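## Task

Find the tote in the room and place the yellow foam block inside it with no part sticking out past the rim. The robot must not tip over or finish leaning, and the block must stay put without the robot supporting it.

## Robot and tools

ROBOT. A Hello Robot Stretch 3 with one arm. It has a two-wheel base (0.33 m long, 0.34 m wide), a lift on a mast, and a telescoping arm that sticks out to the robot's RIGHT, ending in a wrist and gripper. The base cannot slide sideways, so to move the gripper forward or back you drive the base. An on-the-spot turn pivots about the point between the drive wheels, 0.05 m behind the front edge. With the arm pulled in and the wrist folded, a turn sweeps a radius of 0.28 m; an unfolded, level gripper reaches beyond that. The base is fast (0.30 m/s, 1.9 rad/s) only when stowed: lift_m under 0.30, arm_m under 0.03, wrist_yaw_rad over 2.54. Otherwise it is capped at 0.10 m/s and 0.63 rad/s.

FRAMES. Base frame: origin on the floor between the drive wheels, x forward, y left, z up. hand_pose is reported in it, at the point where closed fingertips meet. Odometry frame is the base frame at the start. Heading is positive to the left, in -3.142 to 3.142.

execute_actions takes "actions", a list run in order; an empty list just returns the current state and images. Each action may have "robot", "steps" (1 to 450 control steps at 30 per second, default 1) and "until". {"steps": n} alone waits. "robot" is one command, a list of up to 8 commands run one after another, or {"stop": true}, which brakes everything and clears the queue. A command can contain:
- "base": exactly one key. {"translate_m": d} is a straight drive offset in metres from where the base is when the command starts, forward positive, |d| at most 1. {"rotate_rad": d} is a turn offset in radians, left (counter-clockwise seen from above) positive, |d| at most 3.2.
- "joints": absolute targets by name; unnamed joints keep their targets. lift_m 0 to 1.1 (arm height); arm_m 0 to 0.52 (extension); wrist_yaw_rad -1.345 to 4.42 (0 along the arm, positive swings toward the front, 3.0 is folded over the base); wrist_pitch_rad -1.57 to 0.451 (negative tips fingertips down); wrist_roll_rad -2.911 to 2.911; gripper_m -0.089 to 0.179 (bigger is wider; the real fingertip gap is about 0.007 smaller when nearly shut and 0.025 smaller when fully open, and zero under 0.007); head_pan_rad -3.953 to 1.73 (positive left, -1.57 looks along the arm); head_tilt_rad -1.53 to 0.419 (negative down).
- "contact_limits": {"arm_m": effort %, 1 to 100}, the push at which that arm motion halts; smaller is gentler, too small halts at once. It lasts until the next arm_m command.
In a list, {"pause_s": s} waits up to 15 s. The next list item begins only after every motion of the previous one ends "done" (for base and gripper, "off_target" also counts). Motions keep going across calls and while you think. A new command overrides at once and discards the rest of an old list. Any out-of-range or malformed value rejects the whole call.

"until" ends an action early. To wait for everything to finish: "until": {"robot": {"status": "ended"}} with steps 450. You can also test fields, e.g. {"robot": {"lift_m": [">", 0.3], "base_status": ["!=", "moving"]}}; numbers use =, !=, <, <=, >, >= against printed values, so avoid "=" on readings. {"any": {"status": "ended"}} fires when any one motion ends.

RESULTS. Each result is one instant plus one image per camera (head_camera, nav_camera, wrist_camera). base_status shows progress and target in brackets. Statuses: moving, done, off_target (halted short, may still push), contact_stop (arm or lift hit something and went slack), time_out, stopped, not_commanded, torque_fault (a wrist servo cut out for 10 s; the joint is limp and its goals are refused). Lines starting "refused:" or "dropped:" name the failed goal, counting from 0; "replaced:" is informational. "robot.on_its_own" appears when the robot changed a goal itself, a joint is slack or off, a motor strains at rest, or base_tilt leans 3 degrees or more. motor_effort is % of maximum, positive pushing toward higher values, peak in brackets; it is noisy. lidar_m has 12 distances in 30-degree sectors, the 1st straight ahead, going counter-clockwise (4th left, 7th behind, 10th right), in a plane 0.17 m above the floor; "-" means nothing seen. wrist_depth_mm and head_depth_mm are 7x7 median depth grids in mm.

zoom_image: {"camera": name, "region": [x0, y0, x1, y1]} in pixels of that camera's last image, origin top-left, at most 504 by 504.

finished_scene: {"scene": number of the current scene}. Irreversible; call it only once everything has stopped and the object rests in the tote on its own. The robot is braked afterwards, so unfinished motion may stop short.

GRIPPING. Close to a gripper_m below the object's width; lower squeezes harder, but the stall guard may weaken a too-hard squeeze. To let go, open at least 0.02 past the touching value. Neither the reading nor "done" proves a grasp; check the cameras.

SAFETY. Fold or unfold the wrist only with lift_m 0.32 to 0.95, wrist_pitch_rad -0.4 and roll near 0; once folded, lift can go to 0.25. When wrist_yaw_rad is under -0.4, keep pitch at -0.5 or lower. Pushing into something rigid with the gripper above roughly 0.45 m can tip the robot, more so after a contact_stop; so can driving while holding or pressing something fixed, or snagging furniture, especially backing up. If tilted, reverse the last move in small steps, free the gripper, and lower the lift to about 0.2. Avoid drops, slams and hard pushes; something may occasionally nudge loose objects.

Each tool is called after "Emit:" as name(argument=value, ...) on one line, values as JSON.

## Session

Emit:
execute_actions(actions=[])

Scene clock: 0.00 s.
robot.base_odometry: x=+0.000 y=+0.000 heading=+0.000 (m, m, rad; robot's odometry frame)
robot.turned_by_wheels: +0.000 (rad since the last result)
robot.turned_by_imu: +0.000 (rad since the last result)
robot.base_tilt: forward=+0.2 right=-0.3 (deg)
robot.lidar_m: 2.20 2.28 0.69 0.84 1.64 1.59 1.01 0.92 2.50 1.98 1.28 1.55
robot.head_depth_mm: 1877 1933 1938 1959 1969 1355 1961 / 1973 2105 2126 2168 2195 2109 2048 / 1994 2361 2390 2411 2472 2489 2057 / 1974 2635 2726 2747 2797 2727 2081 / 1969 2633 2692 2699 2715 2674 2078 / 1939 2474 2457 2484 2487 2470 2111 / 1944 2278 2276 2287 2297 2280 2112
robot.base_status: not_commanded
robot.joint_positions: lift_m=+0.409 arm_m=+0.002 wrist_yaw_rad=+3.059 wrist_pitch_rad=-0.430 wrist_roll_rad=-0.009 gripper_m=+0.037 head_pan_rad=-0.006 head_tilt_rad=-0.024
robot.joint_goals: lift_m=+0.409 arm_m=+0.002 wrist_yaw_rad=+3.059 wrist_pitch_rad=-0.430 wrist_roll_rad=-0.009 gripper_m=+0.037 head_pan_rad=-0.006 head_tilt_rad=-0.024
robot.joint_status: lift_m=not_commanded arm_m=not_commanded wrist_yaw_rad=not_commanded wrist_pitch_rad=not_commanded wrist_roll_rad=not_commanded gripper_m=not_commanded head_pan_rad=not_commanded head_tilt_rad=not_commanded
robot.measured_speeds: translate_m=+0.000 rotate_rad=+0.000 lift_m=+0.000 arm_m=+0.000 wrist_yaw_rad=+0.000 wrist_pitch_rad=+0.000 wrist_roll_rad=+0.000 head_pan_rad=+0.000 head_tilt_rad=+0.000
robot: refusals=0 queue=idle queue_left=0
robot.motor_effort: left_wheel=+1 right_wheel=+0 lift_m=+26 arm_m=-1 wrist_yaw_rad=+1 wrist_pitch_rad=+4 wrist_roll_rad=+0 gripper_m=+0 head_pan_rad=+0 head_tilt_rad=+2 (%)
robot.hand_pose: x=-0.0029 y=+0.0754 z=+0.4188 quat_wxyz=(+0.179, +0.693, +0.123, +0.687) (m; robot's base frame)
robot.wrist_depth_mm: - - - - 761 630 580 / - - - - 813 653 789 / - - - - 880 691 - / 985 - - - 920 762 980 / 802 810 - 791 805 802 811 / 653 661 671 664 689 669 667 / 574 573 - 574 550 573 569
pictures: head_camera (sideways: a quarter turn clockwise sets it upright), nav_camera (sideways: a quarter turn counterclockwise sets it upright), wrist_camera
Images, in order (width x height): head_camera 896x504, nav_camera 672x504, wrist_camera 644x364.

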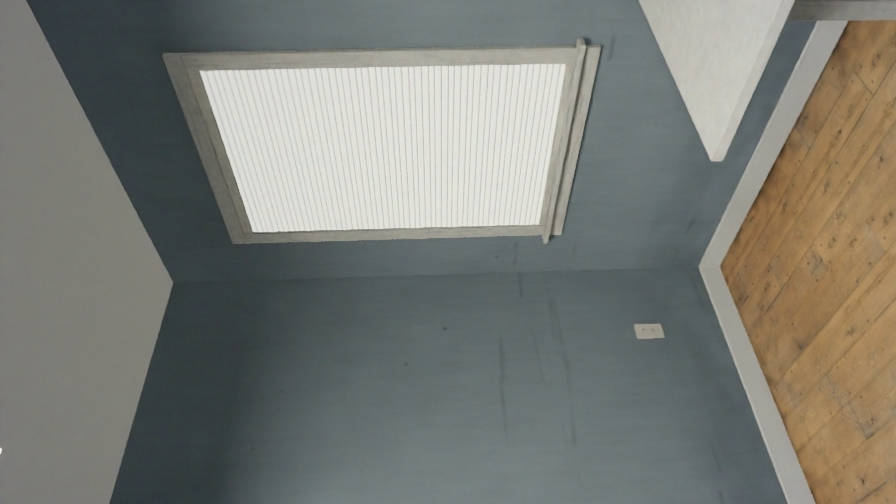

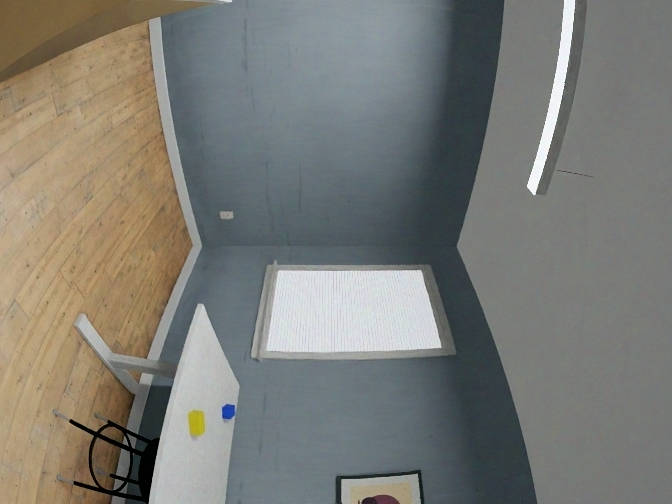

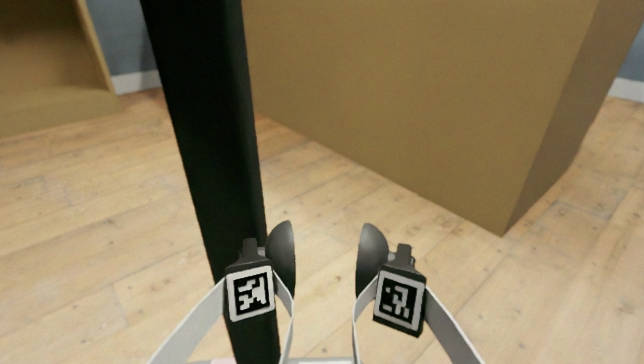

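Emit:
execute_actions(actions=[{"robot":{"joints":{"head_pan_rad":-0.9,"head_tilt_rad":-0.6}},"steps":100,"until":{"robot":{"status":"ended"}}}])

Emit:
execute_actions(actions=[{"robot":{"joints":{"head_pan_rad":-2.8,"head_tilt_rad":-0.6}},"steps":100,"until":{"robot":{"status":"ended"}}}])

Emit:
execute_actions(actions=[{"robot":{"joints":{"head_pan_rad":1.5,"head_tilt_rad":-0.6}},"steps":150,"until":{"robot":{"status":"ended"}}}])

Scene clock: 8.33 s.
robot.base_odometry: x=+0.000 y=+0.000 heading=+0.000 (m, m, rad; robot's odometry frame)
robot.turned_by_wheels: +0.000 (rad since the last result)
robot.turned_by_imu: +0.001 (rad since the last result)
robot.base_tilt: forward=+0.2 right=-0.4 (deg)
robot.lidar_m: 2.20 2.27 0.69 0.83 1.64 1.58 1.01 0.93 2.50 1.98 1.28 1.55
robot.head_depth_mm: 1517 1679 1405 2094 1758 1434 1216 / 1525 1679 1422 1690 1719 1443 1212 / 1509 1678 1431 2107 1765 1442 1213 / 1508 1676 1432 2079 1719 1449 1223 / 1499 1678 1440 2039 1734 1446 1223 / 1494 1658 1453 1462 1730 1450 1229 / 1490 1654 1446 2066 1799 1460 1231
robot.base_status: not_commanded
robot.joint_positions: lift_m=+0.409 arm_m=+0.002 wrist_yaw_rad=+3.059 wrist_pitch_rad=-0.430 wrist_roll_rad=-0.009 gripper_m=+0.037 head_pan_rad=-0.893 head_tilt_rad=-0.592
robot.joint_goals: lift_m=+0.409 arm_m=+0.002 wrist_yaw_rad=+3.059 wrist_pitch_rad=-0.430 wrist_roll_rad=-0.009 gripper_m=+0.037 head_pan_rad=-0.900 head_tilt_rad=-0.600
robot.joint_status: lift_m=not_commanded arm_m=not_commanded wrist_yaw_rad=not_commanded wrist_pitch_rad=not_commanded wrist_roll_rad=not_commanded gripper_m=not_commanded head_pan_rad=done head_tilt_rad=done
robot.measured_speeds: translate_m=+0.000 rotate_rad=+0.000 lift_m=+0.000 arm_m=+0.000 wrist_yaw_rad=+0.000 wrist_pitch_rad=+0.000 wrist_roll_rad=+0.000 head_pan_rad=+0.000 head_tilt_rad=+0.000
robot: refusals=0 queue=done queue_left=0
robot.motor_effort: left_wheel=+1(1) right_wheel=-1(1) lift_m=+26(26) arm_m=-1(1) wrist_yaw_rad=+1(0) wrist_pitch_rad=+4(4) wrist_roll_rad=+1(1) gripper_m=+0(0) head_pan_rad=-4(49) head_tilt_rad=-3(25) (%)
robot.hand_pose: x=-0.0029 y=+0.0754 z=+0.4188 quat_wxyz=(+0.179, +0.693, +0.123, +0.687) (m; robot's base frame)
robot.wrist_depth_mm: - - - 999 762 622 575 / - - - - 823 660 753 / - - - - 880 692 - / - 1000 - 998 915 759 995 / 800 798 - 818 823 796 804 / 660 672 667 658 670 673 666 / 557 564 - 562 552 571 567
pictures: head_camera (sideways: a quarter turn clockwise sets it upright), nav_camera (sideways: a quarter turn counterclockwise sets it upright), wrist_camera
Images, in order (width x height): head_camera 896x504, nav_camera 672x504, wrist_camera 644x364.

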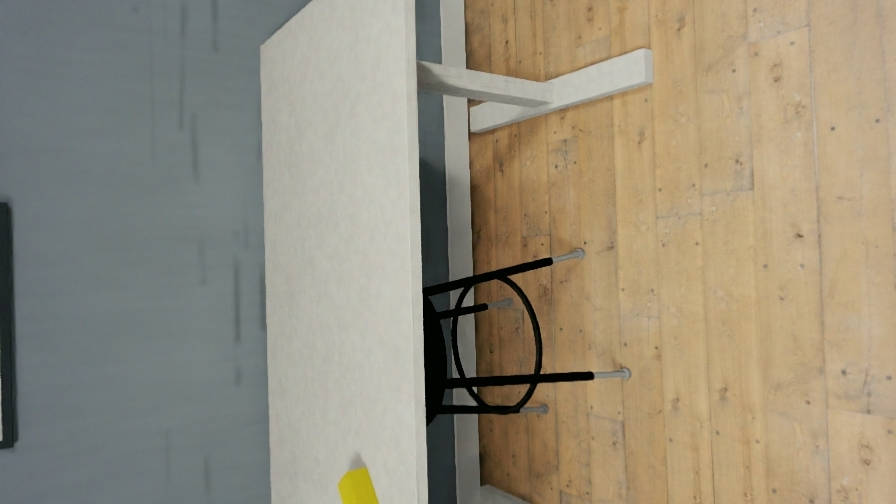

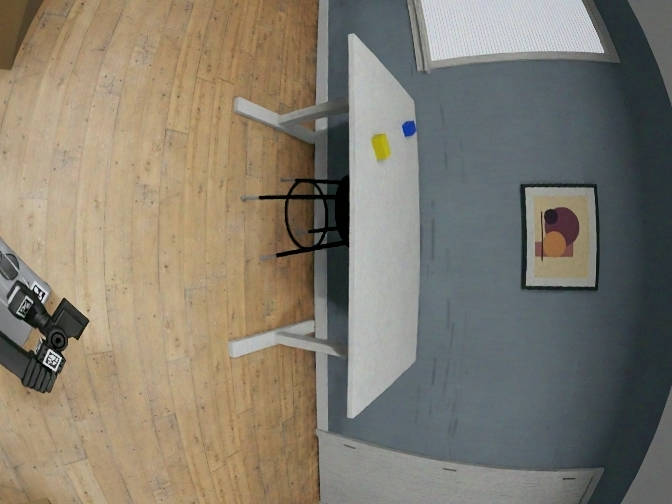

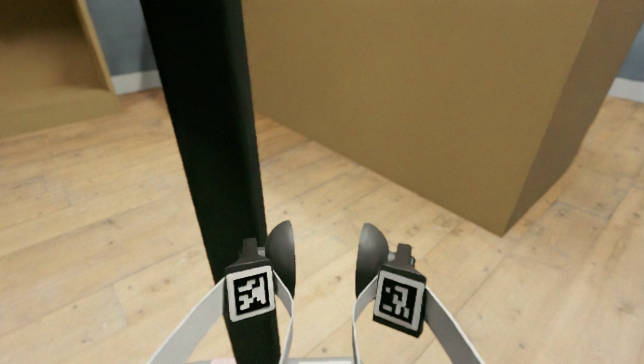

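Scene clock: 9.77 s.
robot.base_odometry: x=+0.000 y=+0.000 heading=+0.000 (m, m, rad; robot's odometry frame)
robot.turned_by_wheels: +0.000 (rad since the last result)
robot.turned_by_imu: +0.000 (rad since the last result)
robot.base_tilt: forward=+0.2 right=-0.4 (deg)
robot.lidar_m: 2.20 2.27 0.69 0.84 1.64 1.58 1.01 0.92 2.50 1.98 1.28 1.55
robot.head_depth_mm: 2525 1587 1166 1364 1597 1438 1210 / 2427 1592 1130 1275 1494 1443 1216 / 2338 2490 1088 1204 1405 1436 1220 / 2276 2374 1041 1139 1324 1441 1225 / 2174 2315 1012 1086 1245 1412 1223 / 2102 2224 1106 1559 1731 1463 1221 / 2038 2248 2457 2311 1796 1463 1226
robot.base_status: not_commanded
robot.joint_positions: lift_m=+0.409 arm_m=+0.002 wrist_yaw_rad=+3.059 wrist_pitch_rad=-0.430 wrist_roll_rad=-0.009 gripper_m=+0.037 head_pan_rad=-2.793 head_tilt_rad=-0.593
robot.joint_goals: lift_m=+0.409 arm_m=+0.002 wrist_yaw_rad=+3.059 wrist_pitch_rad=-0.430 wrist_roll_rad=-0.009 gripper_m=+0.037 head_pan_rad=-2.800 head_tilt_rad=-0.600
robot.joint_status: lift_m=not_commanded arm_m=not_commanded wrist_yaw_rad=not_commanded wrist_pitch_rad=not_commanded wrist_roll_rad=not_commanded gripper_m=not_commanded head_pan_rad=done head_tilt_rad=done
robot.measured_speeds: translate_m=+0.000 rotate_rad=+0.000 lift_m=+0.000 arm_m=+0.000 wrist_yaw_rad=+0.000 wrist_pitch_rad=+0.000 wrist_roll_rad=+0.000 head_pan_rad=+0.000 head_tilt_rad=+0.000
robot: refusals=0 queue=done queue_left=0
robot.motor_effort: left_wheel=+1(1) right_wheel=-1(1) lift_m=+26(26) arm_m=-1(1) wrist_yaw_rad=+1(0) wrist_pitch_rad=+4(4) wrist_roll_rad=+0(0) gripper_m=-1(1) head_pan_rad=-4(51) head_tilt_rad=-3(3) (%)
robot.hand_pose: x=-0.0029 y=+0.0754 z=+0.4188 quat_wxyz=(+0.179, +0.693, +0.123, +0.687) (m; robot's base frame)
robot.wrist_depth_mm: - - - - 764 625 570 / - - - - 825 666 747 / - - - - 886 700 - / 996 - - 978 902 780 - / 799 807 - 804 836 794 806 / 663 653 678 664 672 658 668 / 563 568 - 569 557 569 569
pictures: head_camera (sideways: a quarter turn clockwise sets it upright), nav_camera (sideways: a quarter turn counterclockwise sets it upright), wrist_camera
Images, in order (width x height): head_camera 896x504, nav_camera 672x504, wrist_camera 644x364.

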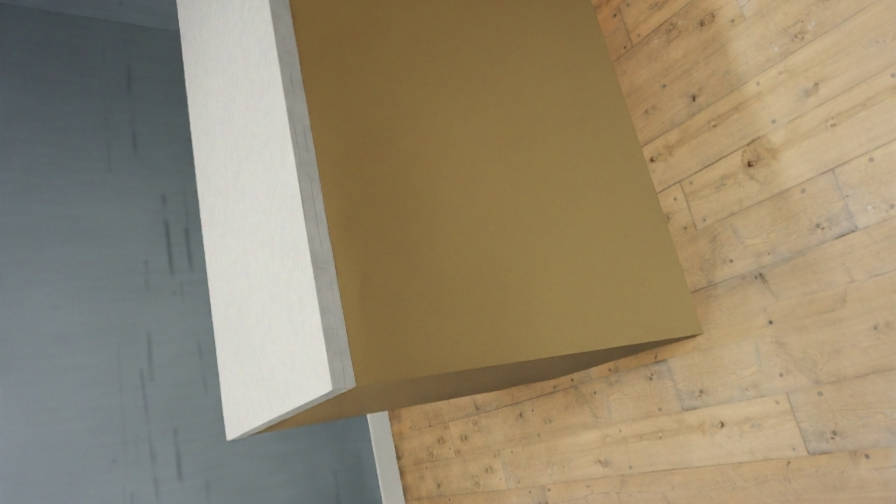

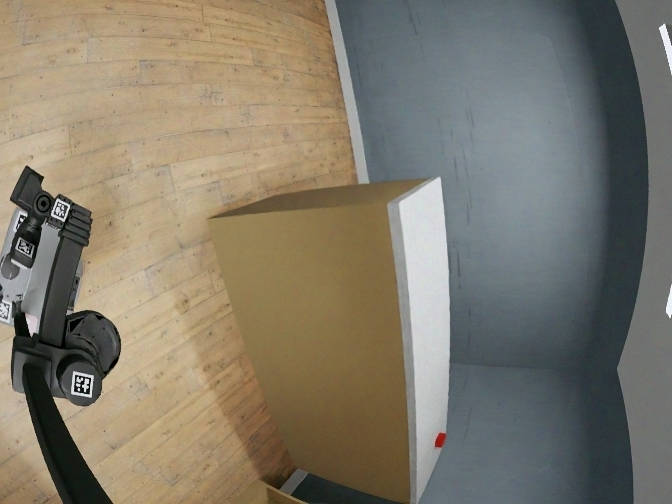

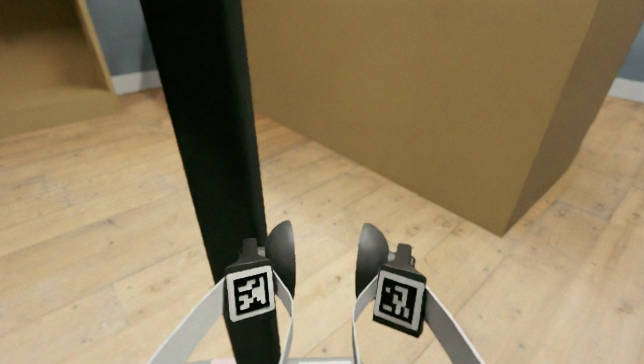

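Scene clock: 12.13 s.
robot.base_odometry: x=+0.000 y=+0.000 heading=+0.000 (m, m, rad; robot's odometry frame)
robot.turned_by_wheels: +0.000 (rad since the last result)
robot.turned_by_imu: +0.000 (rad since the last result)
robot.base_tilt: forward=+0.4 right=-0.4 (deg)
robot.lidar_m: 2.21 2.27 0.69 0.84 1.64 1.58 1.01 0.93 2.50 1.98 1.28 1.55
robot.head_depth_mm: 2099 2244 940 788 878 992 1132 / 2273 2393 950 872 984 1128 1191 / 2476 2578 956 980 1120 1306 1214 / 2393 1643 1023 1114 1301 1410 1217 / 2171 1650 1131 1291 1554 1447 1222 / 1985 1656 1287 1537 1731 1459 1226 / 1834 1676 1514 1893 1792 1453 1289
robot.base_status: not_commanded
robot.joint_positions: lift_m=+0.409 arm_m=+0.002 wrist_yaw_rad=+3.059 wrist_pitch_rad=-0.430 wrist_roll_rad=-0.009 gripper_m=+0.037 head_pan_rad=+1.493 head_tilt_rad=-0.593
robot.joint_goals: lift_m=+0.409 arm_m=+0.002 wrist_yaw_rad=+3.059 wrist_pitch_rad=-0.430 wrist_roll_rad=-0.009 gripper_m=+0.037 head_pan_rad=+1.500 head_tilt_rad=-0.600
robot.joint_status: lift_m=not_commanded arm_m=not_commanded wrist_yaw_rad=not_commanded wrist_pitch_rad=not_commanded wrist_roll_rad=not_commanded gripper_m=not_commanded head_pan_rad=done head_tilt_rad=done
robot.measured_speeds: translate_m=+0.000 rotate_rad=+0.000 lift_m=+0.000 arm_m=+0.000 wrist_yaw_rad=+0.000 wrist_pitch_rad=+0.000 wrist_roll_rad=+0.000 head_pan_rad=+0.000 head_tilt_rad=+0.000
robot: refusals=0 queue=done queue_left=0
robot.motor_effort: left_wheel=+1(1) right_wheel=-1(0) lift_m=+26(26) arm_m=-1(1) wrist_yaw_rad=+0(1) wrist_pitch_rad=+4(4) wrist_roll_rad=+1(1) gripper_m=+0(0) head_pan_rad=+4(53) head_tilt_rad=-3(3) (%)
robot.hand_pose: x=-0.0029 y=+0.0754 z=+0.4188 quat_wxyz=(+0.179, +0.693, +0.123, +0.687) (m; robot's base frame)
robot.wrist_depth_mm: - - - - 756 616 576 / - - - - 800 661 763 / - - - - 867 704 - / - 997 - - 911 777 - / 799 804 - 795 805 791 798 / 669 656 665 675 684 673 661 / 571 572 - 571 557 571 571
pictures: head_camera (sideways: a quarter turn clockwise sets it upright), nav_camera (sideways: a quarter turn counterclockwise sets it upright), wrist_camera
Images, in order (width x height): head_camera 896x504, nav_camera 672x504, wrist_camera 644x364.

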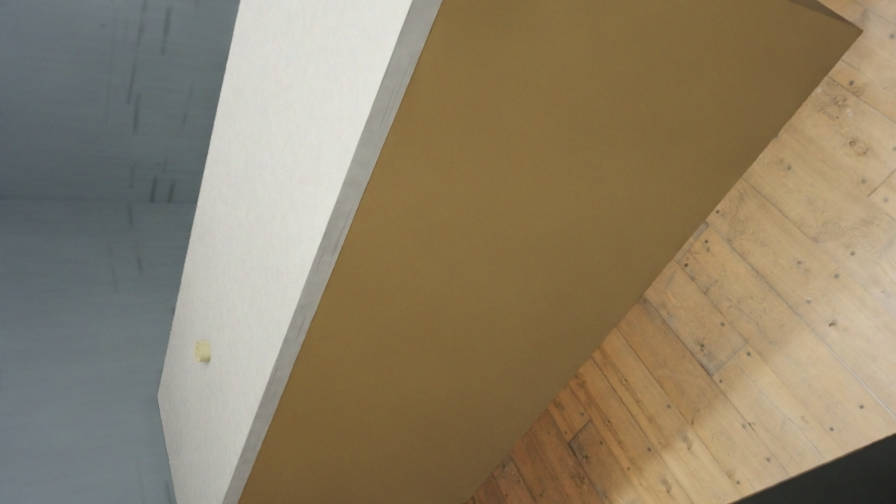

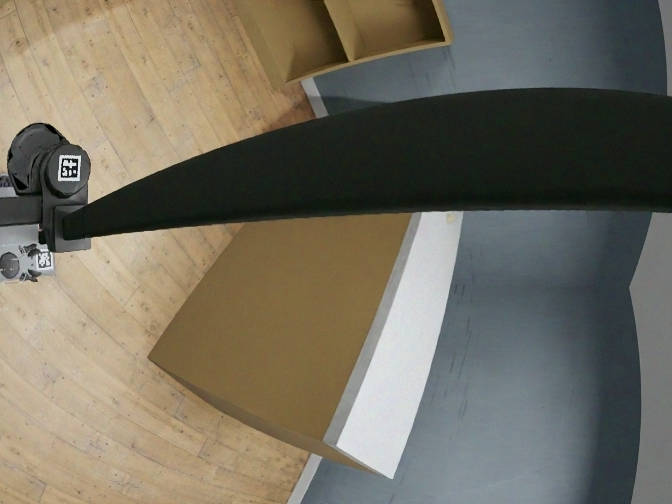

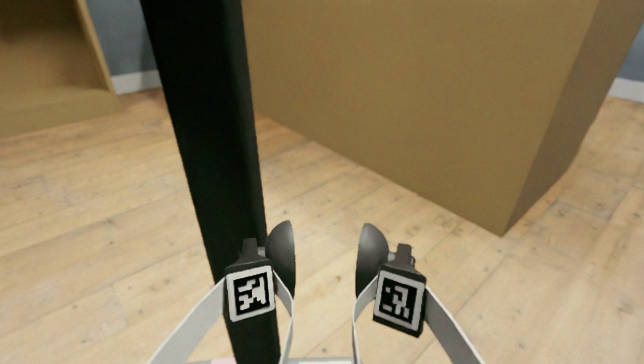

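Emit:
execute_actions(actions=[{"robot":{"joints":{"head_pan_rad":-3.9,"head_tilt_rad":-0.4}},"steps":150,"until":{"robot":{"status":"ended"}}}])

Emit:
execute_actions(actions=[{"robot":{"joints":{"head_pan_rad":-1.9,"head_tilt_rad":-0.5}},"steps":150,"until":{"robot":{"status":"ended"}}}])

Scene clock: 19.47 s.
robot.base_odometry: x=+0.000 y=+0.000 heading=+0.000 (m, m, rad; robot's odometry frame)
robot.turned_by_wheels: +0.000 (rad since the last result)
robot.turned_by_imu: +0.001 (rad since the last result)
robot.base_tilt: forward=+0.3 right=-0.2 (deg)
robot.lidar_m: 2.21 2.28 0.69 0.84 1.64 1.59 1.01 0.93 2.50 1.98 1.28 1.55
robot.head_depth_mm: - - - - - - - / 1622 - - - - - - / 1661 1778 1874 1969 2050 1695 1362 / 1688 1807 1899 2030 2045 1695 1362 / 1700 1832 1944 2050 2044 1697 1367 / 1716 1850 1938 2133 2132 1705 1377 / 1735 1858 1991 2059 2040 1701 1372
robot.base_status: not_commanded
robot.joint_positions: lift_m=+0.409 arm_m=+0.002 wrist_yaw_rad=+3.059 wrist_pitch_rad=-0.430 wrist_roll_rad=-0.009 gripper_m=+0.037 head_pan_rad=-3.893 head_tilt_rad=-0.409
robot.joint_goals: lift_m=+0.409 arm_m=+0.002 wrist_yaw_rad=+3.059 wrist_pitch_rad=-0.430 wrist_roll_rad=-0.009 gripper_m=+0.037 head_pan_rad=-3.900 head_tilt_rad=-0.400
robot.joint_status: lift_m=not_commanded arm_m=not_commanded wrist_yaw_rad=not_commanded wrist_pitch_rad=not_commanded wrist_roll_rad=not_commanded gripper_m=not_commanded head_pan_rad=done head_tilt_rad=done
robot.measured_speeds: translate_m=+0.000 rotate_rad=+0.000 lift_m=+0.000 arm_m=+0.000 wrist_yaw_rad=+0.000 wrist_pitch_rad=+0.000 wrist_roll_rad=+0.000 head_pan_rad=+0.000 head_tilt_rad=+0.000
robot: refusals=0 queue=done queue_left=0
robot.motor_effort: left_wheel=+1(1) right_wheel=-1(1) lift_m=+26(26) arm_m=+0(1) wrist_yaw_rad=+0(1) wrist_pitch_rad=+4(4) wrist_roll_rad=+1(1) gripper_m=-1(1) head_pan_rad=-4(53) head_tilt_rad=+3(12) (%)
robot.hand_pose: x=-0.0029 y=+0.0754 z=+0.4188 quat_wxyz=(+0.179, +0.693, +0.123, +0.687) (m; robot's base frame)
robot.wrist_depth_mm: - - - 969 777 610 568 / - - - - 822 657 768 / - - - - 874 697 - / 999 993 - - 911 771 - / 796 812 - 802 817 793 808 / 660 673 669 660 669 677 670 / 571 565 - 572 547 573 575
pictures: head_camera (sideways: a quarter turn clockwise sets it upright), nav_camera (sideways: a quarter turn counterclockwise sets it upright), wrist_camera
Images, in order (width x height): head_camera 896x504, nav_camera 672x504, wrist_camera 644x364.

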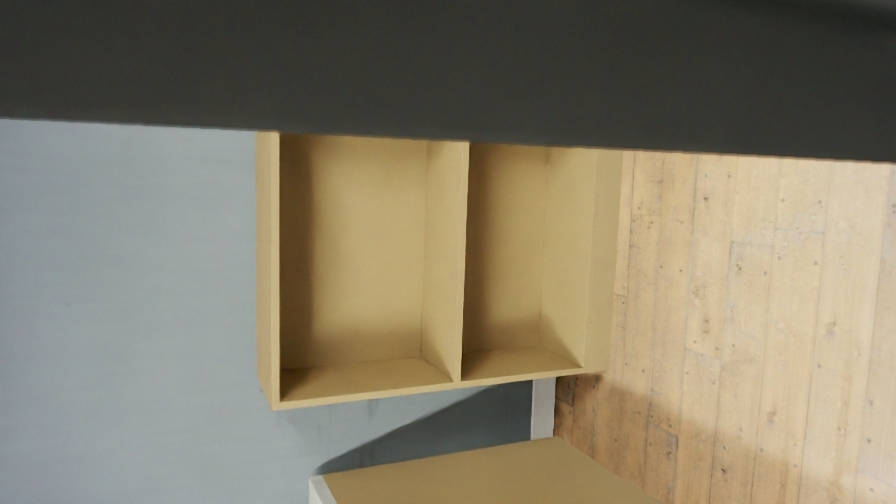

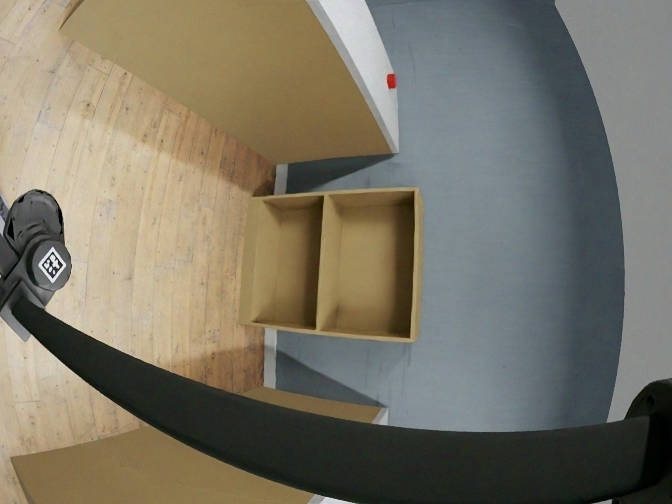

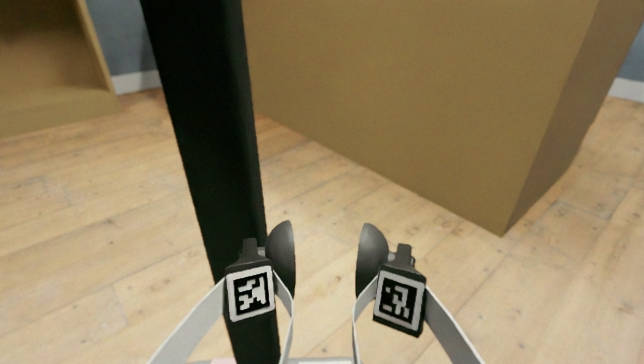

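Scene clock: 20.93 s.
robot.base_odometry: x=+0.000 y=+0.000 heading=+0.000 (m, m, rad; robot's odometry frame)
robot.turned_by_wheels: +0.000 (rad since the last result)
robot.turned_by_imu: +0.000 (rad since the last result)
robot.base_tilt: forward=+0.3 right=-0.3 (deg)
robot.lidar_m: 2.20 2.27 0.69 0.84 1.64 1.59 1.01 0.92 2.49 1.98 1.28 1.55
robot.head_depth_mm: 2084 2238 2433 2544 1947 1553 1283 / 2182 2350 2595 2644 1970 1548 1283 / 2303 2512 2723 2686 1960 1553 1284 / 2463 2645 2912 2708 1983 1569 1289 / 2532 2739 2970 2706 1985 1559 1289 / 2230 2400 2554 2580 1995 1569 1294 / 2004 2128 2237 2380 1998 1579 1301
robot.base_status: not_commanded
robot.joint_positions: lift_m=+0.409 arm_m=+0.002 wrist_yaw_rad=+3.059 wrist_pitch_rad=-0.430 wrist_roll_rad=-0.009 gripper_m=+0.037 head_pan_rad=-1.907 head_tilt_rad=-0.494
robot.joint_goals: lift_m=+0.409 arm_m=+0.002 wrist_yaw_rad=+3.059 wrist_pitch_rad=-0.430 wrist_roll_rad=-0.009 gripper_m=+0.037 head_pan_rad=-1.900 head_tilt_rad=-0.500
robot.joint_status: lift_m=not_commanded arm_m=not_commanded wrist_yaw_rad=not_commanded wrist_pitch_rad=not_commanded wrist_roll_rad=not_commanded gripper_m=not_commanded head_pan_rad=done head_tilt_rad=done
robot.measured_speeds: translate_m=+0.000 rotate_rad=+0.000 lift_m=+0.000 arm_m=+0.000 wrist_yaw_rad=+0.000 wrist_pitch_rad=+0.000 wrist_roll_rad=+0.000 head_pan_rad=+0.000 head_tilt_rad=+0.000
robot: refusals=0 queue=done queue_left=0
robot.motor_effort: left_wheel=+1(1) right_wheel=-1(1) lift_m=+26(26) arm_m=-1(1) wrist_yaw_rad=+0(0) wrist_pitch_rad=+4(4) wrist_roll_rad=+1(0) gripper_m=-1(0) head_pan_rad=+4(51) head_tilt_rad=-2(11) (%)
robot.hand_pose: x=-0.0029 y=+0.0754 z=+0.4188 quat_wxyz=(+0.179, +0.693, +0.123, +0.687) (m; robot's base frame)
robot.wrist_depth_mm: - - - 998 757 624 575 / - - - - 827 655 769 / - - - - 868 698 - / - 998 - - 936 760 - / 801 795 - 797 825 801 799 / 652 663 670 659 671 669 657 / 561 573 - 567 552 565 570
pictures: head_camera (sideways: a quarter turn clockwise sets it upright), nav_camera (sideways: a quarter turn counterclockwise sets it upright), wrist_camera
Images, in order (width x height): head_camera 896x504, nav_camera 672x504, wrist_camera 644x364.

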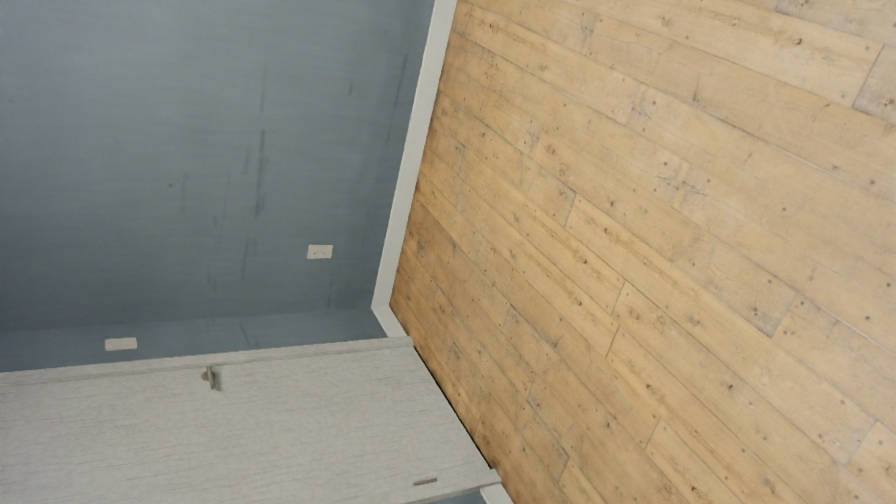

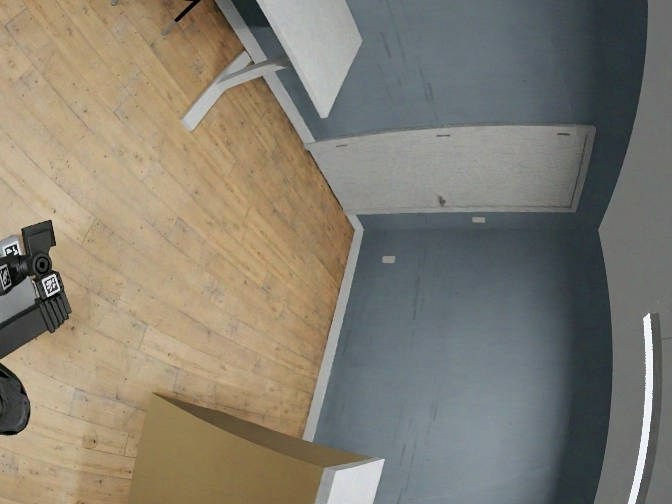

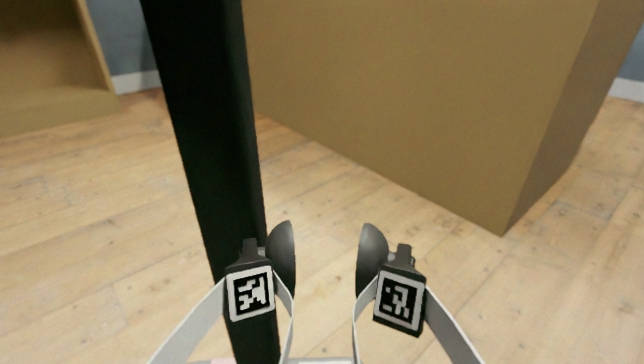

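Emit:
execute_actions(actions=[{"robot":[{"base":{"rotate_rad":-0.186},"joints":{"lift_m":0.28,"head_pan_rad":0.3,"head_tilt_rad":-0.5}},{"base":{"translate_m":0.74}},{"base":{"rotate_rad":0.906}},{"joints":{"lift_m":0.85}}],"steps":450,"until":{"robot":{"status":"ended"}}}])

Scene clock: 58.80 s.
robot.base_odometry: x=+0.727 y=-0.137 heading=+0.720 (m, m, rad; robot's odometry frame)
robot.turned_by_wheels: +0.720 (rad since the last result)
robot.turned_by_imu: +0.735 (rad since the last result)
robot.base_tilt: forward=+0.2 right=-0.4 (deg)
robot.lidar_m: 1.80 0.96 0.72 0.90 1.92 1.55 2.95 1.19 0.62 0.87 0.83 1.80
robot.head_depth_mm: 1448 1569 1707 1895 1962 1552 1278 / 1486 1621 1769 1947 1976 1554 1282 / 1531 1673 1829 2041 1972 1560 1275 / 1584 1724 1911 2118 1993 1553 1290 / 1637 1782 1959 2208 1990 1570 1290 / 1681 1854 2060 2289 1997 1575 1290 / 1743 1932 2138 2348 1922 1261 1261
robot.base_status: done (rotate_rad +0.9058 of +0.9060)
robot.joint_positions: lift_m=+0.850 arm_m=+0.002 wrist_yaw_rad=+3.059 wrist_pitch_rad=-0.431 wrist_roll_rad=-0.009 gripper_m=+0.037 head_pan_rad=+0.293 head_tilt_rad=-0.495
robot.joint_goals: lift_m=+0.850 arm_m=+0.002 wrist_yaw_rad=+3.059 wrist_pitch_rad=-0.431 wrist_roll_rad=-0.009 gripper_m=+0.037 head_pan_rad=+0.300 head_tilt_rad=-0.500
robot.joint_status: lift_m=done arm_m=not_commanded wrist_yaw_rad=not_commanded wrist_pitch_rad=not_commanded wrist_roll_rad=not_commanded gripper_m=not_commanded head_pan_rad=done head_tilt_rad=done
robot.measured_speeds: translate_m=+0.000 rotate_rad=+0.000 lift_m=+0.000 arm_m=+0.000 wrist_yaw_rad=+0.000 wrist_pitch_rad=+0.000 wrist_roll_rad=+0.000 head_pan_rad=+0.000 head_tilt_rad=+0.000
robot: refusals=0 queue=done queue_left=0
robot.motor_effort: left_wheel=-3(12) right_wheel=+2(7) lift_m=+28(30) arm_m=-1(1) wrist_yaw_rad=+0(0) wrist_pitch_rad=+4(4) wrist_roll_rad=+1(0) gripper_m=-1(0) head_pan_rad=+4(50) head_tilt_rad=-3(3) (%)
robot.hand_pose: x=-0.0029 y=+0.0752 z=+0.8596 quat_wxyz=(+0.179, +0.693, +0.124, +0.687) (m; robot's base frame)
robot.wrist_depth_mm: - - - - 878 684 691 / - - - - 780 728 719 / - - - - 839 803 793 / - - - - 914 875 898 / - - - - 984 981 - / - - - - - - - / - - - - - - -
pictures: head_camera (sideways: a quarter turn clockwise sets it upright), nav_camera (sideways: a quarter turn counterclockwise sets it upright), wrist_camera
Images, in order (width x height): head_camera 896x504, nav_camera 672x504, wrist_camera 644x364.

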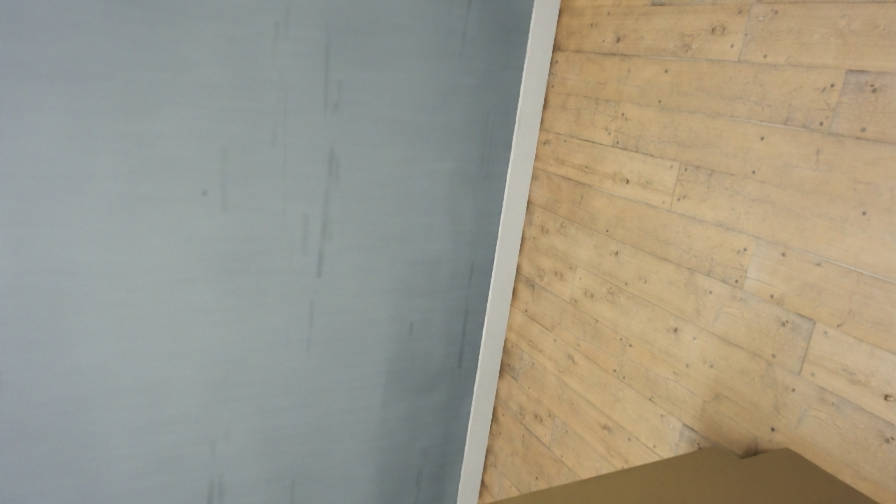

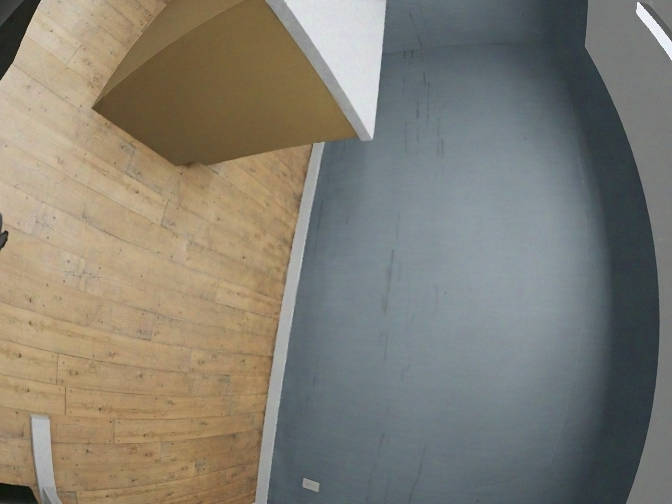

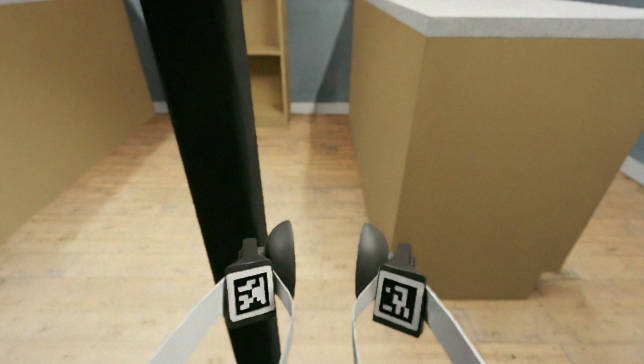

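Emit:
execute_actions(actions=[{"robot":{"joints":{"wrist_yaw_rad":0,"gripper_m":0.15,"head_pan_rad":-1.57,"head_tilt_rad":-0.8}},"steps":450,"until":{"robot":{"status":"ended"}}}])

Scene clock: 64.73 s.
robot.base_odometry: x=+0.727 y=-0.137 heading=+0.720 (m, m, rad; robot's odometry frame)
robot.turned_by_wheels: +0.000 (rad since the last result)
robot.turned_by_imu: +0.001 (rad since the last result)
robot.base_tilt: forward=+0.2 right=-0.2 (deg)
robot.lidar_m: 1.80 0.95 0.72 0.90 1.91 1.56 2.95 1.19 0.62 0.86 0.83 1.80
robot.head_depth_mm: 1051 1181 977 787 708 - - / 1051 1181 976 790 708 - - / 1053 1189 975 769 713 - 1083 / 1059 1190 981 769 711 1272 1110 / 1057 1187 982 791 1434 1299 1134 / 1061 1188 989 795 1377 1267 1137 / 1062 1186 991 794 1413 1296 1137
robot.base_status: done (rotate_rad +0.9058 of +0.9060)
robot.joint_positions: lift_m=+0.850 arm_m=+0.002 wrist_yaw_rad=+0.003 wrist_pitch_rad=-0.431 wrist_roll_rad=-0.009 gripper_m=+0.150 head_pan_rad=-1.563 head_tilt_rad=-0.790
robot.joint_goals: lift_m=+0.850 arm_m=+0.002 wrist_yaw_rad=+0.000 wrist_pitch_rad=-0.431 wrist_roll_rad=-0.009 gripper_m=+0.150 head_pan_rad=-1.570 head_tilt_rad=-0.800
robot.joint_status: lift_m=done arm_m=not_commanded wrist_yaw_rad=done wrist_pitch_rad=not_commanded wrist_roll_rad=not_commanded gripper_m=done head_pan_rad=done head_tilt_rad=done
robot.measured_speeds: translate_m=+0.000 rotate_rad=+0.000 lift_m=+0.000 arm_m=+0.000 wrist_yaw_rad=+0.000 wrist_pitch_rad=+0.000 wrist_roll_rad=+0.000 head_pan_rad=+0.000 head_tilt_rad=+0.000
robot: refusals=0 queue=done queue_left=0
robot.motor_effort: left_wheel=-2(2) right_wheel=+2(2) lift_m=+29(29) arm_m=-1(1) wrist_yaw_rad=-4(6) wrist_pitch_rad=+4(4) wrist_roll_rad=+0(0) gripper_m=+0(99) head_pan_rad=-4(51) head_tilt_rad=-3(20) (%)
robot.hand_pose: x=-0.0208 y=-0.3695 z=+0.8596 quat_wxyz=(+0.694, +0.153, -0.687, -0.150) (m; robot's base frame)
robot.wrist_depth_mm: 949 936 920 899 893 876 859 / - - 981 933 927 916 922 / - 632 647 631 649 646 647 / 487 471 481 438 457 481 478 / 378 397 382 380 382 388 387 / 341 - 317 319 318 - 320 / - - - - 794 988 288
pictures: head_camera (sideways: a quarter turn clockwise sets it upright), nav_camera (sideways: a quarter turn counterclockwise sets it upright), wrist_camera
Images, in order (width x height): head_camera 896x504, nav_camera 672x504, wrist_camera 644x364.

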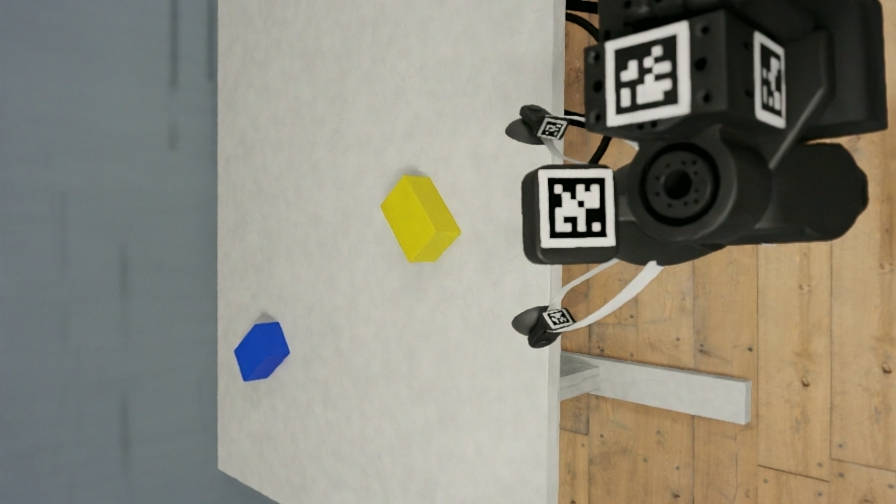

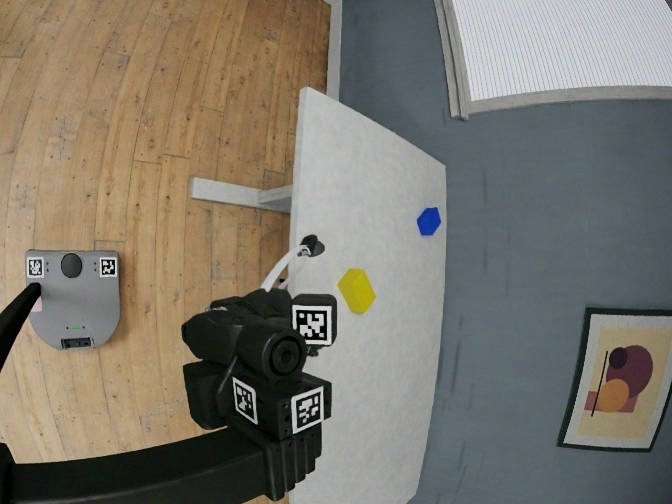

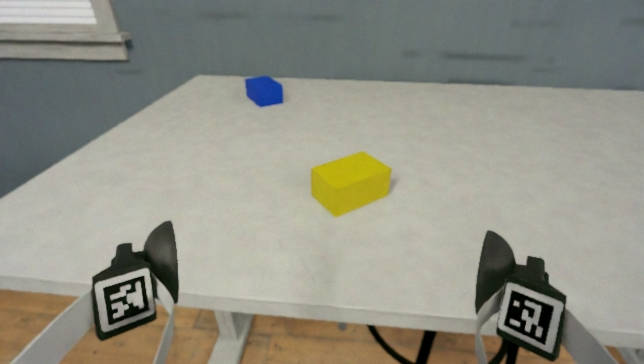

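Emit:
execute_actions(actions=[{"robot":{"base":{"translate_m":-0.025},"joints":{"lift_m":0.99}},"steps":20},{"robot":{"joints":{"wrist_pitch_rad":-1.55,"arm_m":0.42,"wrist_roll_rad":1.0}},"steps":450,"until":{"robot":{"status":"ended"}}}])

Scene clock: 86.20 s.
robot.base_odometry: x=+0.708 y=-0.153 heading=+0.720 (m, m, rad; robot's odometry frame)
robot.turned_by_wheels: +0.000 (rad since the last result)
robot.turned_by_imu: +0.001 (rad since the last result)
robot.base_tilt: forward=+0.2 right=-0.2 (deg)
robot.lidar_m: 1.83 0.95 0.73 1.01 1.88 1.53 2.93 1.17 0.61 0.86 0.84 1.79
robot.head_depth_mm: - 1180 973 787 1189 1289 1129 / - 1180 978 788 1115 1290 1132 / - 1162 978 767 1197 1280 1134 / 1055 - 948 770 1404 1291 1135 / 1057 1190 982 793 1412 1289 1136 / 1059 1192 983 791 1377 1267 1138 / 1055 1195 988 797 1407 1301 1138
robot.base_status: done (translate_m -0.0250 of -0.0250)
robot.joint_positions: lift_m=+0.990 arm_m=+0.420 wrist_yaw_rad=+0.001 wrist_pitch_rad=-1.544 wrist_roll_rad=+0.995 gripper_m=+0.150 head_pan_rad=-1.563 head_tilt_rad=-0.790
robot.joint_goals: lift_m=+0.990 arm_m=+0.420 wrist_yaw_rad=+0.000 wrist_pitch_rad=-1.550 wrist_roll_rad=+1.000 gripper_m=+0.150 head_pan_rad=-1.570 head_tilt_rad=-0.800
robot.joint_status: lift_m=done arm_m=done wrist_yaw_rad=done wrist_pitch_rad=done wrist_roll_rad=done gripper_m=done head_pan_rad=done head_tilt_rad=done
robot.measured_speeds: translate_m=+0.000 rotate_rad=+0.000 lift_m=+0.000 arm_m=+0.000 wrist_yaw_rad=+0.000 wrist_pitch_rad=+0.000 wrist_roll_rad=+0.000 head_pan_rad=+0.000 head_tilt_rad=+0.000
robot: refusals=0 queue=done queue_left=0
robot.motor_effort: left_wheel=-2(7) right_wheel=+2(4) lift_m=+29(30) arm_m=+3(4) wrist_yaw_rad=-2(3) wrist_pitch_rad=-2(2) wrist_roll_rad=+3(4) gripper_m=+0(1) head_pan_rad=-4(4) head_tilt_rad=-4(3) (%)
robot.hand_pose: x=-0.0216 y=-0.5472 z=+0.8718 quat_wxyz=(+0.204, +0.198, -0.687, -0.669) (m; robot's base frame)
robot.wrist_depth_mm: 305 300 298 295 293 288 288 / 307 306 305 299 297 294 986 / 316 312 265 307 301 300 - / 320 320 270 313 309 - - / 329 324 323 319 315 - - / 336 - 327 325 - - - / 347 341 335 330 - - -
pictures: head_camera (sideways: a quarter turn clockwise sets it upright), nav_camera (sideways: a quarter turn counterclockwise sets it upright), wrist_camera
Images, in order (width x height): head_camera 896x504, nav_camera 672x504, wrist_camera 644x364.

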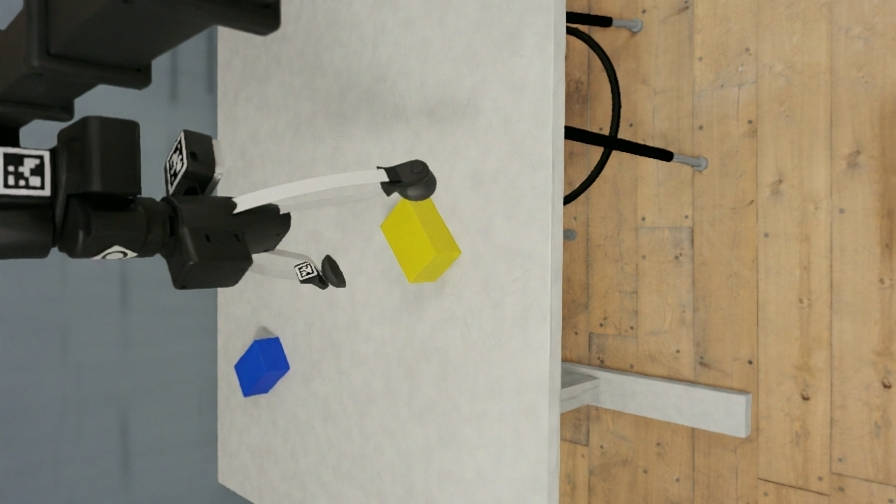

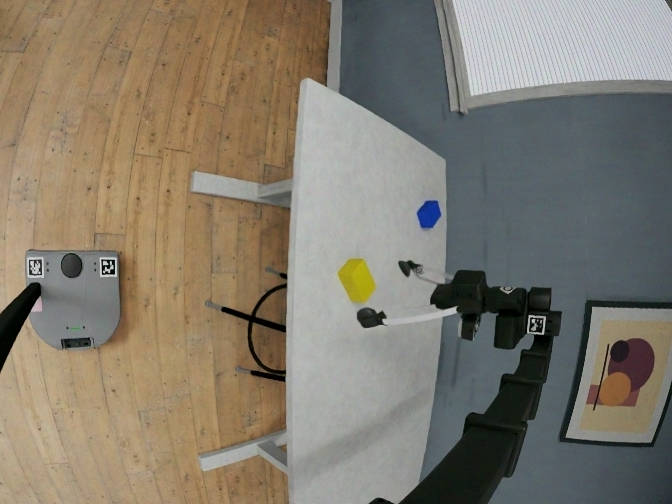

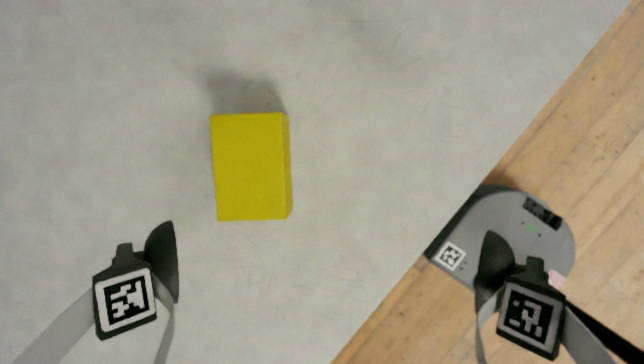

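Emit:
execute_actions(actions=[{"robot":{"base":{"translate_m":0.008},"joints":{"arm_m":0.49,"lift_m":0.93}},"steps":450,"until":{"robot":{"status":"ended"}}}])

Scene clock: 100.13 s.
robot.base_odometry: x=+0.714 y=-0.148 heading=+0.720 (m, m, rad; robot's odometry frame)
robot.turned_by_wheels: +0.000 (rad since the last result)
robot.turned_by_imu: +0.001 (rad since the last result)
robot.base_tilt: forward=+0.2 right=-0.2 (deg)
robot.lidar_m: 1.81 0.95 0.73 0.98 1.89 1.54 2.93 1.18 0.61 0.86 0.84 1.80
robot.head_depth_mm: 1054 - - 767 1277 1288 1128 / 1019 1178 974 788 1109 1289 1132 / 1005 - 981 771 1400 1284 1134 / 1035 - 948 768 1420 1292 1136 / 1058 1190 984 793 1404 1295 1135 / 1060 1191 982 794 1375 1269 1133 / 1061 1189 989 795 1407 1305 1138
robot.base_status: done (translate_m +0.0080 of +0.0080)
robot.joint_positions: lift_m=+0.930 arm_m=+0.490 wrist_yaw_rad=+0.001 wrist_pitch_rad=-1.545 wrist_roll_rad=+0.995 gripper_m=+0.150 head_pan_rad=-1.563 head_tilt_rad=-0.790
robot.joint_goals: lift_m=+0.930 arm_m=+0.490 wrist_yaw_rad=+0.000 wrist_pitch_rad=-1.550 wrist_roll_rad=+1.000 gripper_m=+0.150 head_pan_rad=-1.570 head_tilt_rad=-0.800
robot.joint_status: lift_m=done arm_m=done wrist_yaw_rad=done wrist_pitch_rad=done wrist_roll_rad=done gripper_m=done head_pan_rad=done head_tilt_rad=done
robot.measured_speeds: translate_m=+0.000 rotate_rad=+0.000 lift_m=+0.000 arm_m=+0.000 wrist_yaw_rad=+0.000 wrist_pitch_rad=+0.000 wrist_roll_rad=+0.000 head_pan_rad=+0.000 head_tilt_rad=+0.000
robot: refusals=0 queue=done queue_left=0
robot.motor_effort: left_wheel=-2(3) right_wheel=+3(6) lift_m=+23(28) arm_m=+4(6) wrist_yaw_rad=-1(1) wrist_pitch_rad=-1(2) wrist_roll_rad=+3(3) gripper_m=+0(0) head_pan_rad=-4(4) head_tilt_rad=-4(4) (%)
robot.hand_pose: x=-0.0216 y=-0.6170 z=+0.8121 quat_wxyz=(+0.204, +0.198, -0.686, -0.669) (m; robot's base frame)
robot.wrist_depth_mm: 244 244 240 237 234 235 230 / 249 248 243 242 239 237 235 / 255 250 249 247 243 242 239 / 260 256 254 206 248 247 244 / 264 262 259 209 254 251 252 / 270 - 263 213 258 - 983 / 276 275 271 265 262 264 987
pictures: head_camera (sideways: a quarter turn clockwise sets it upright), nav_camera (sideways: a quarter turn counterclockwise sets it upright), wrist_camera
Images, in order (width x height): head_camera 896x504, nav_camera 672x504, wrist_camera 644x364.

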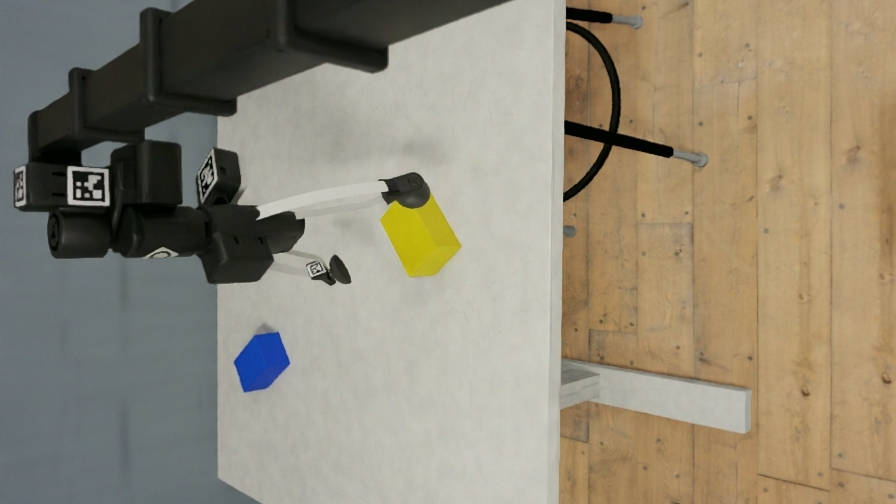

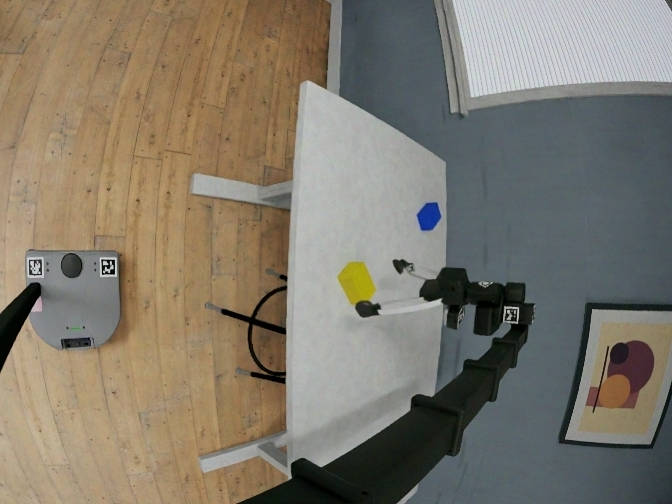

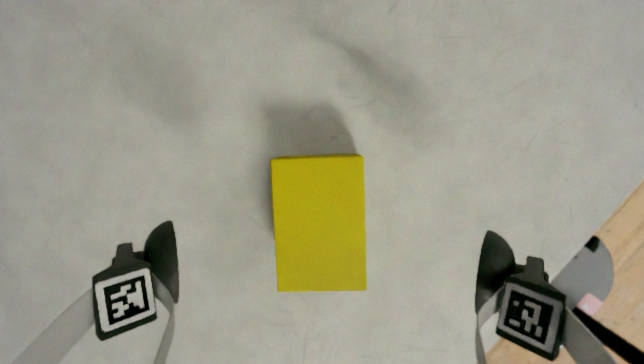

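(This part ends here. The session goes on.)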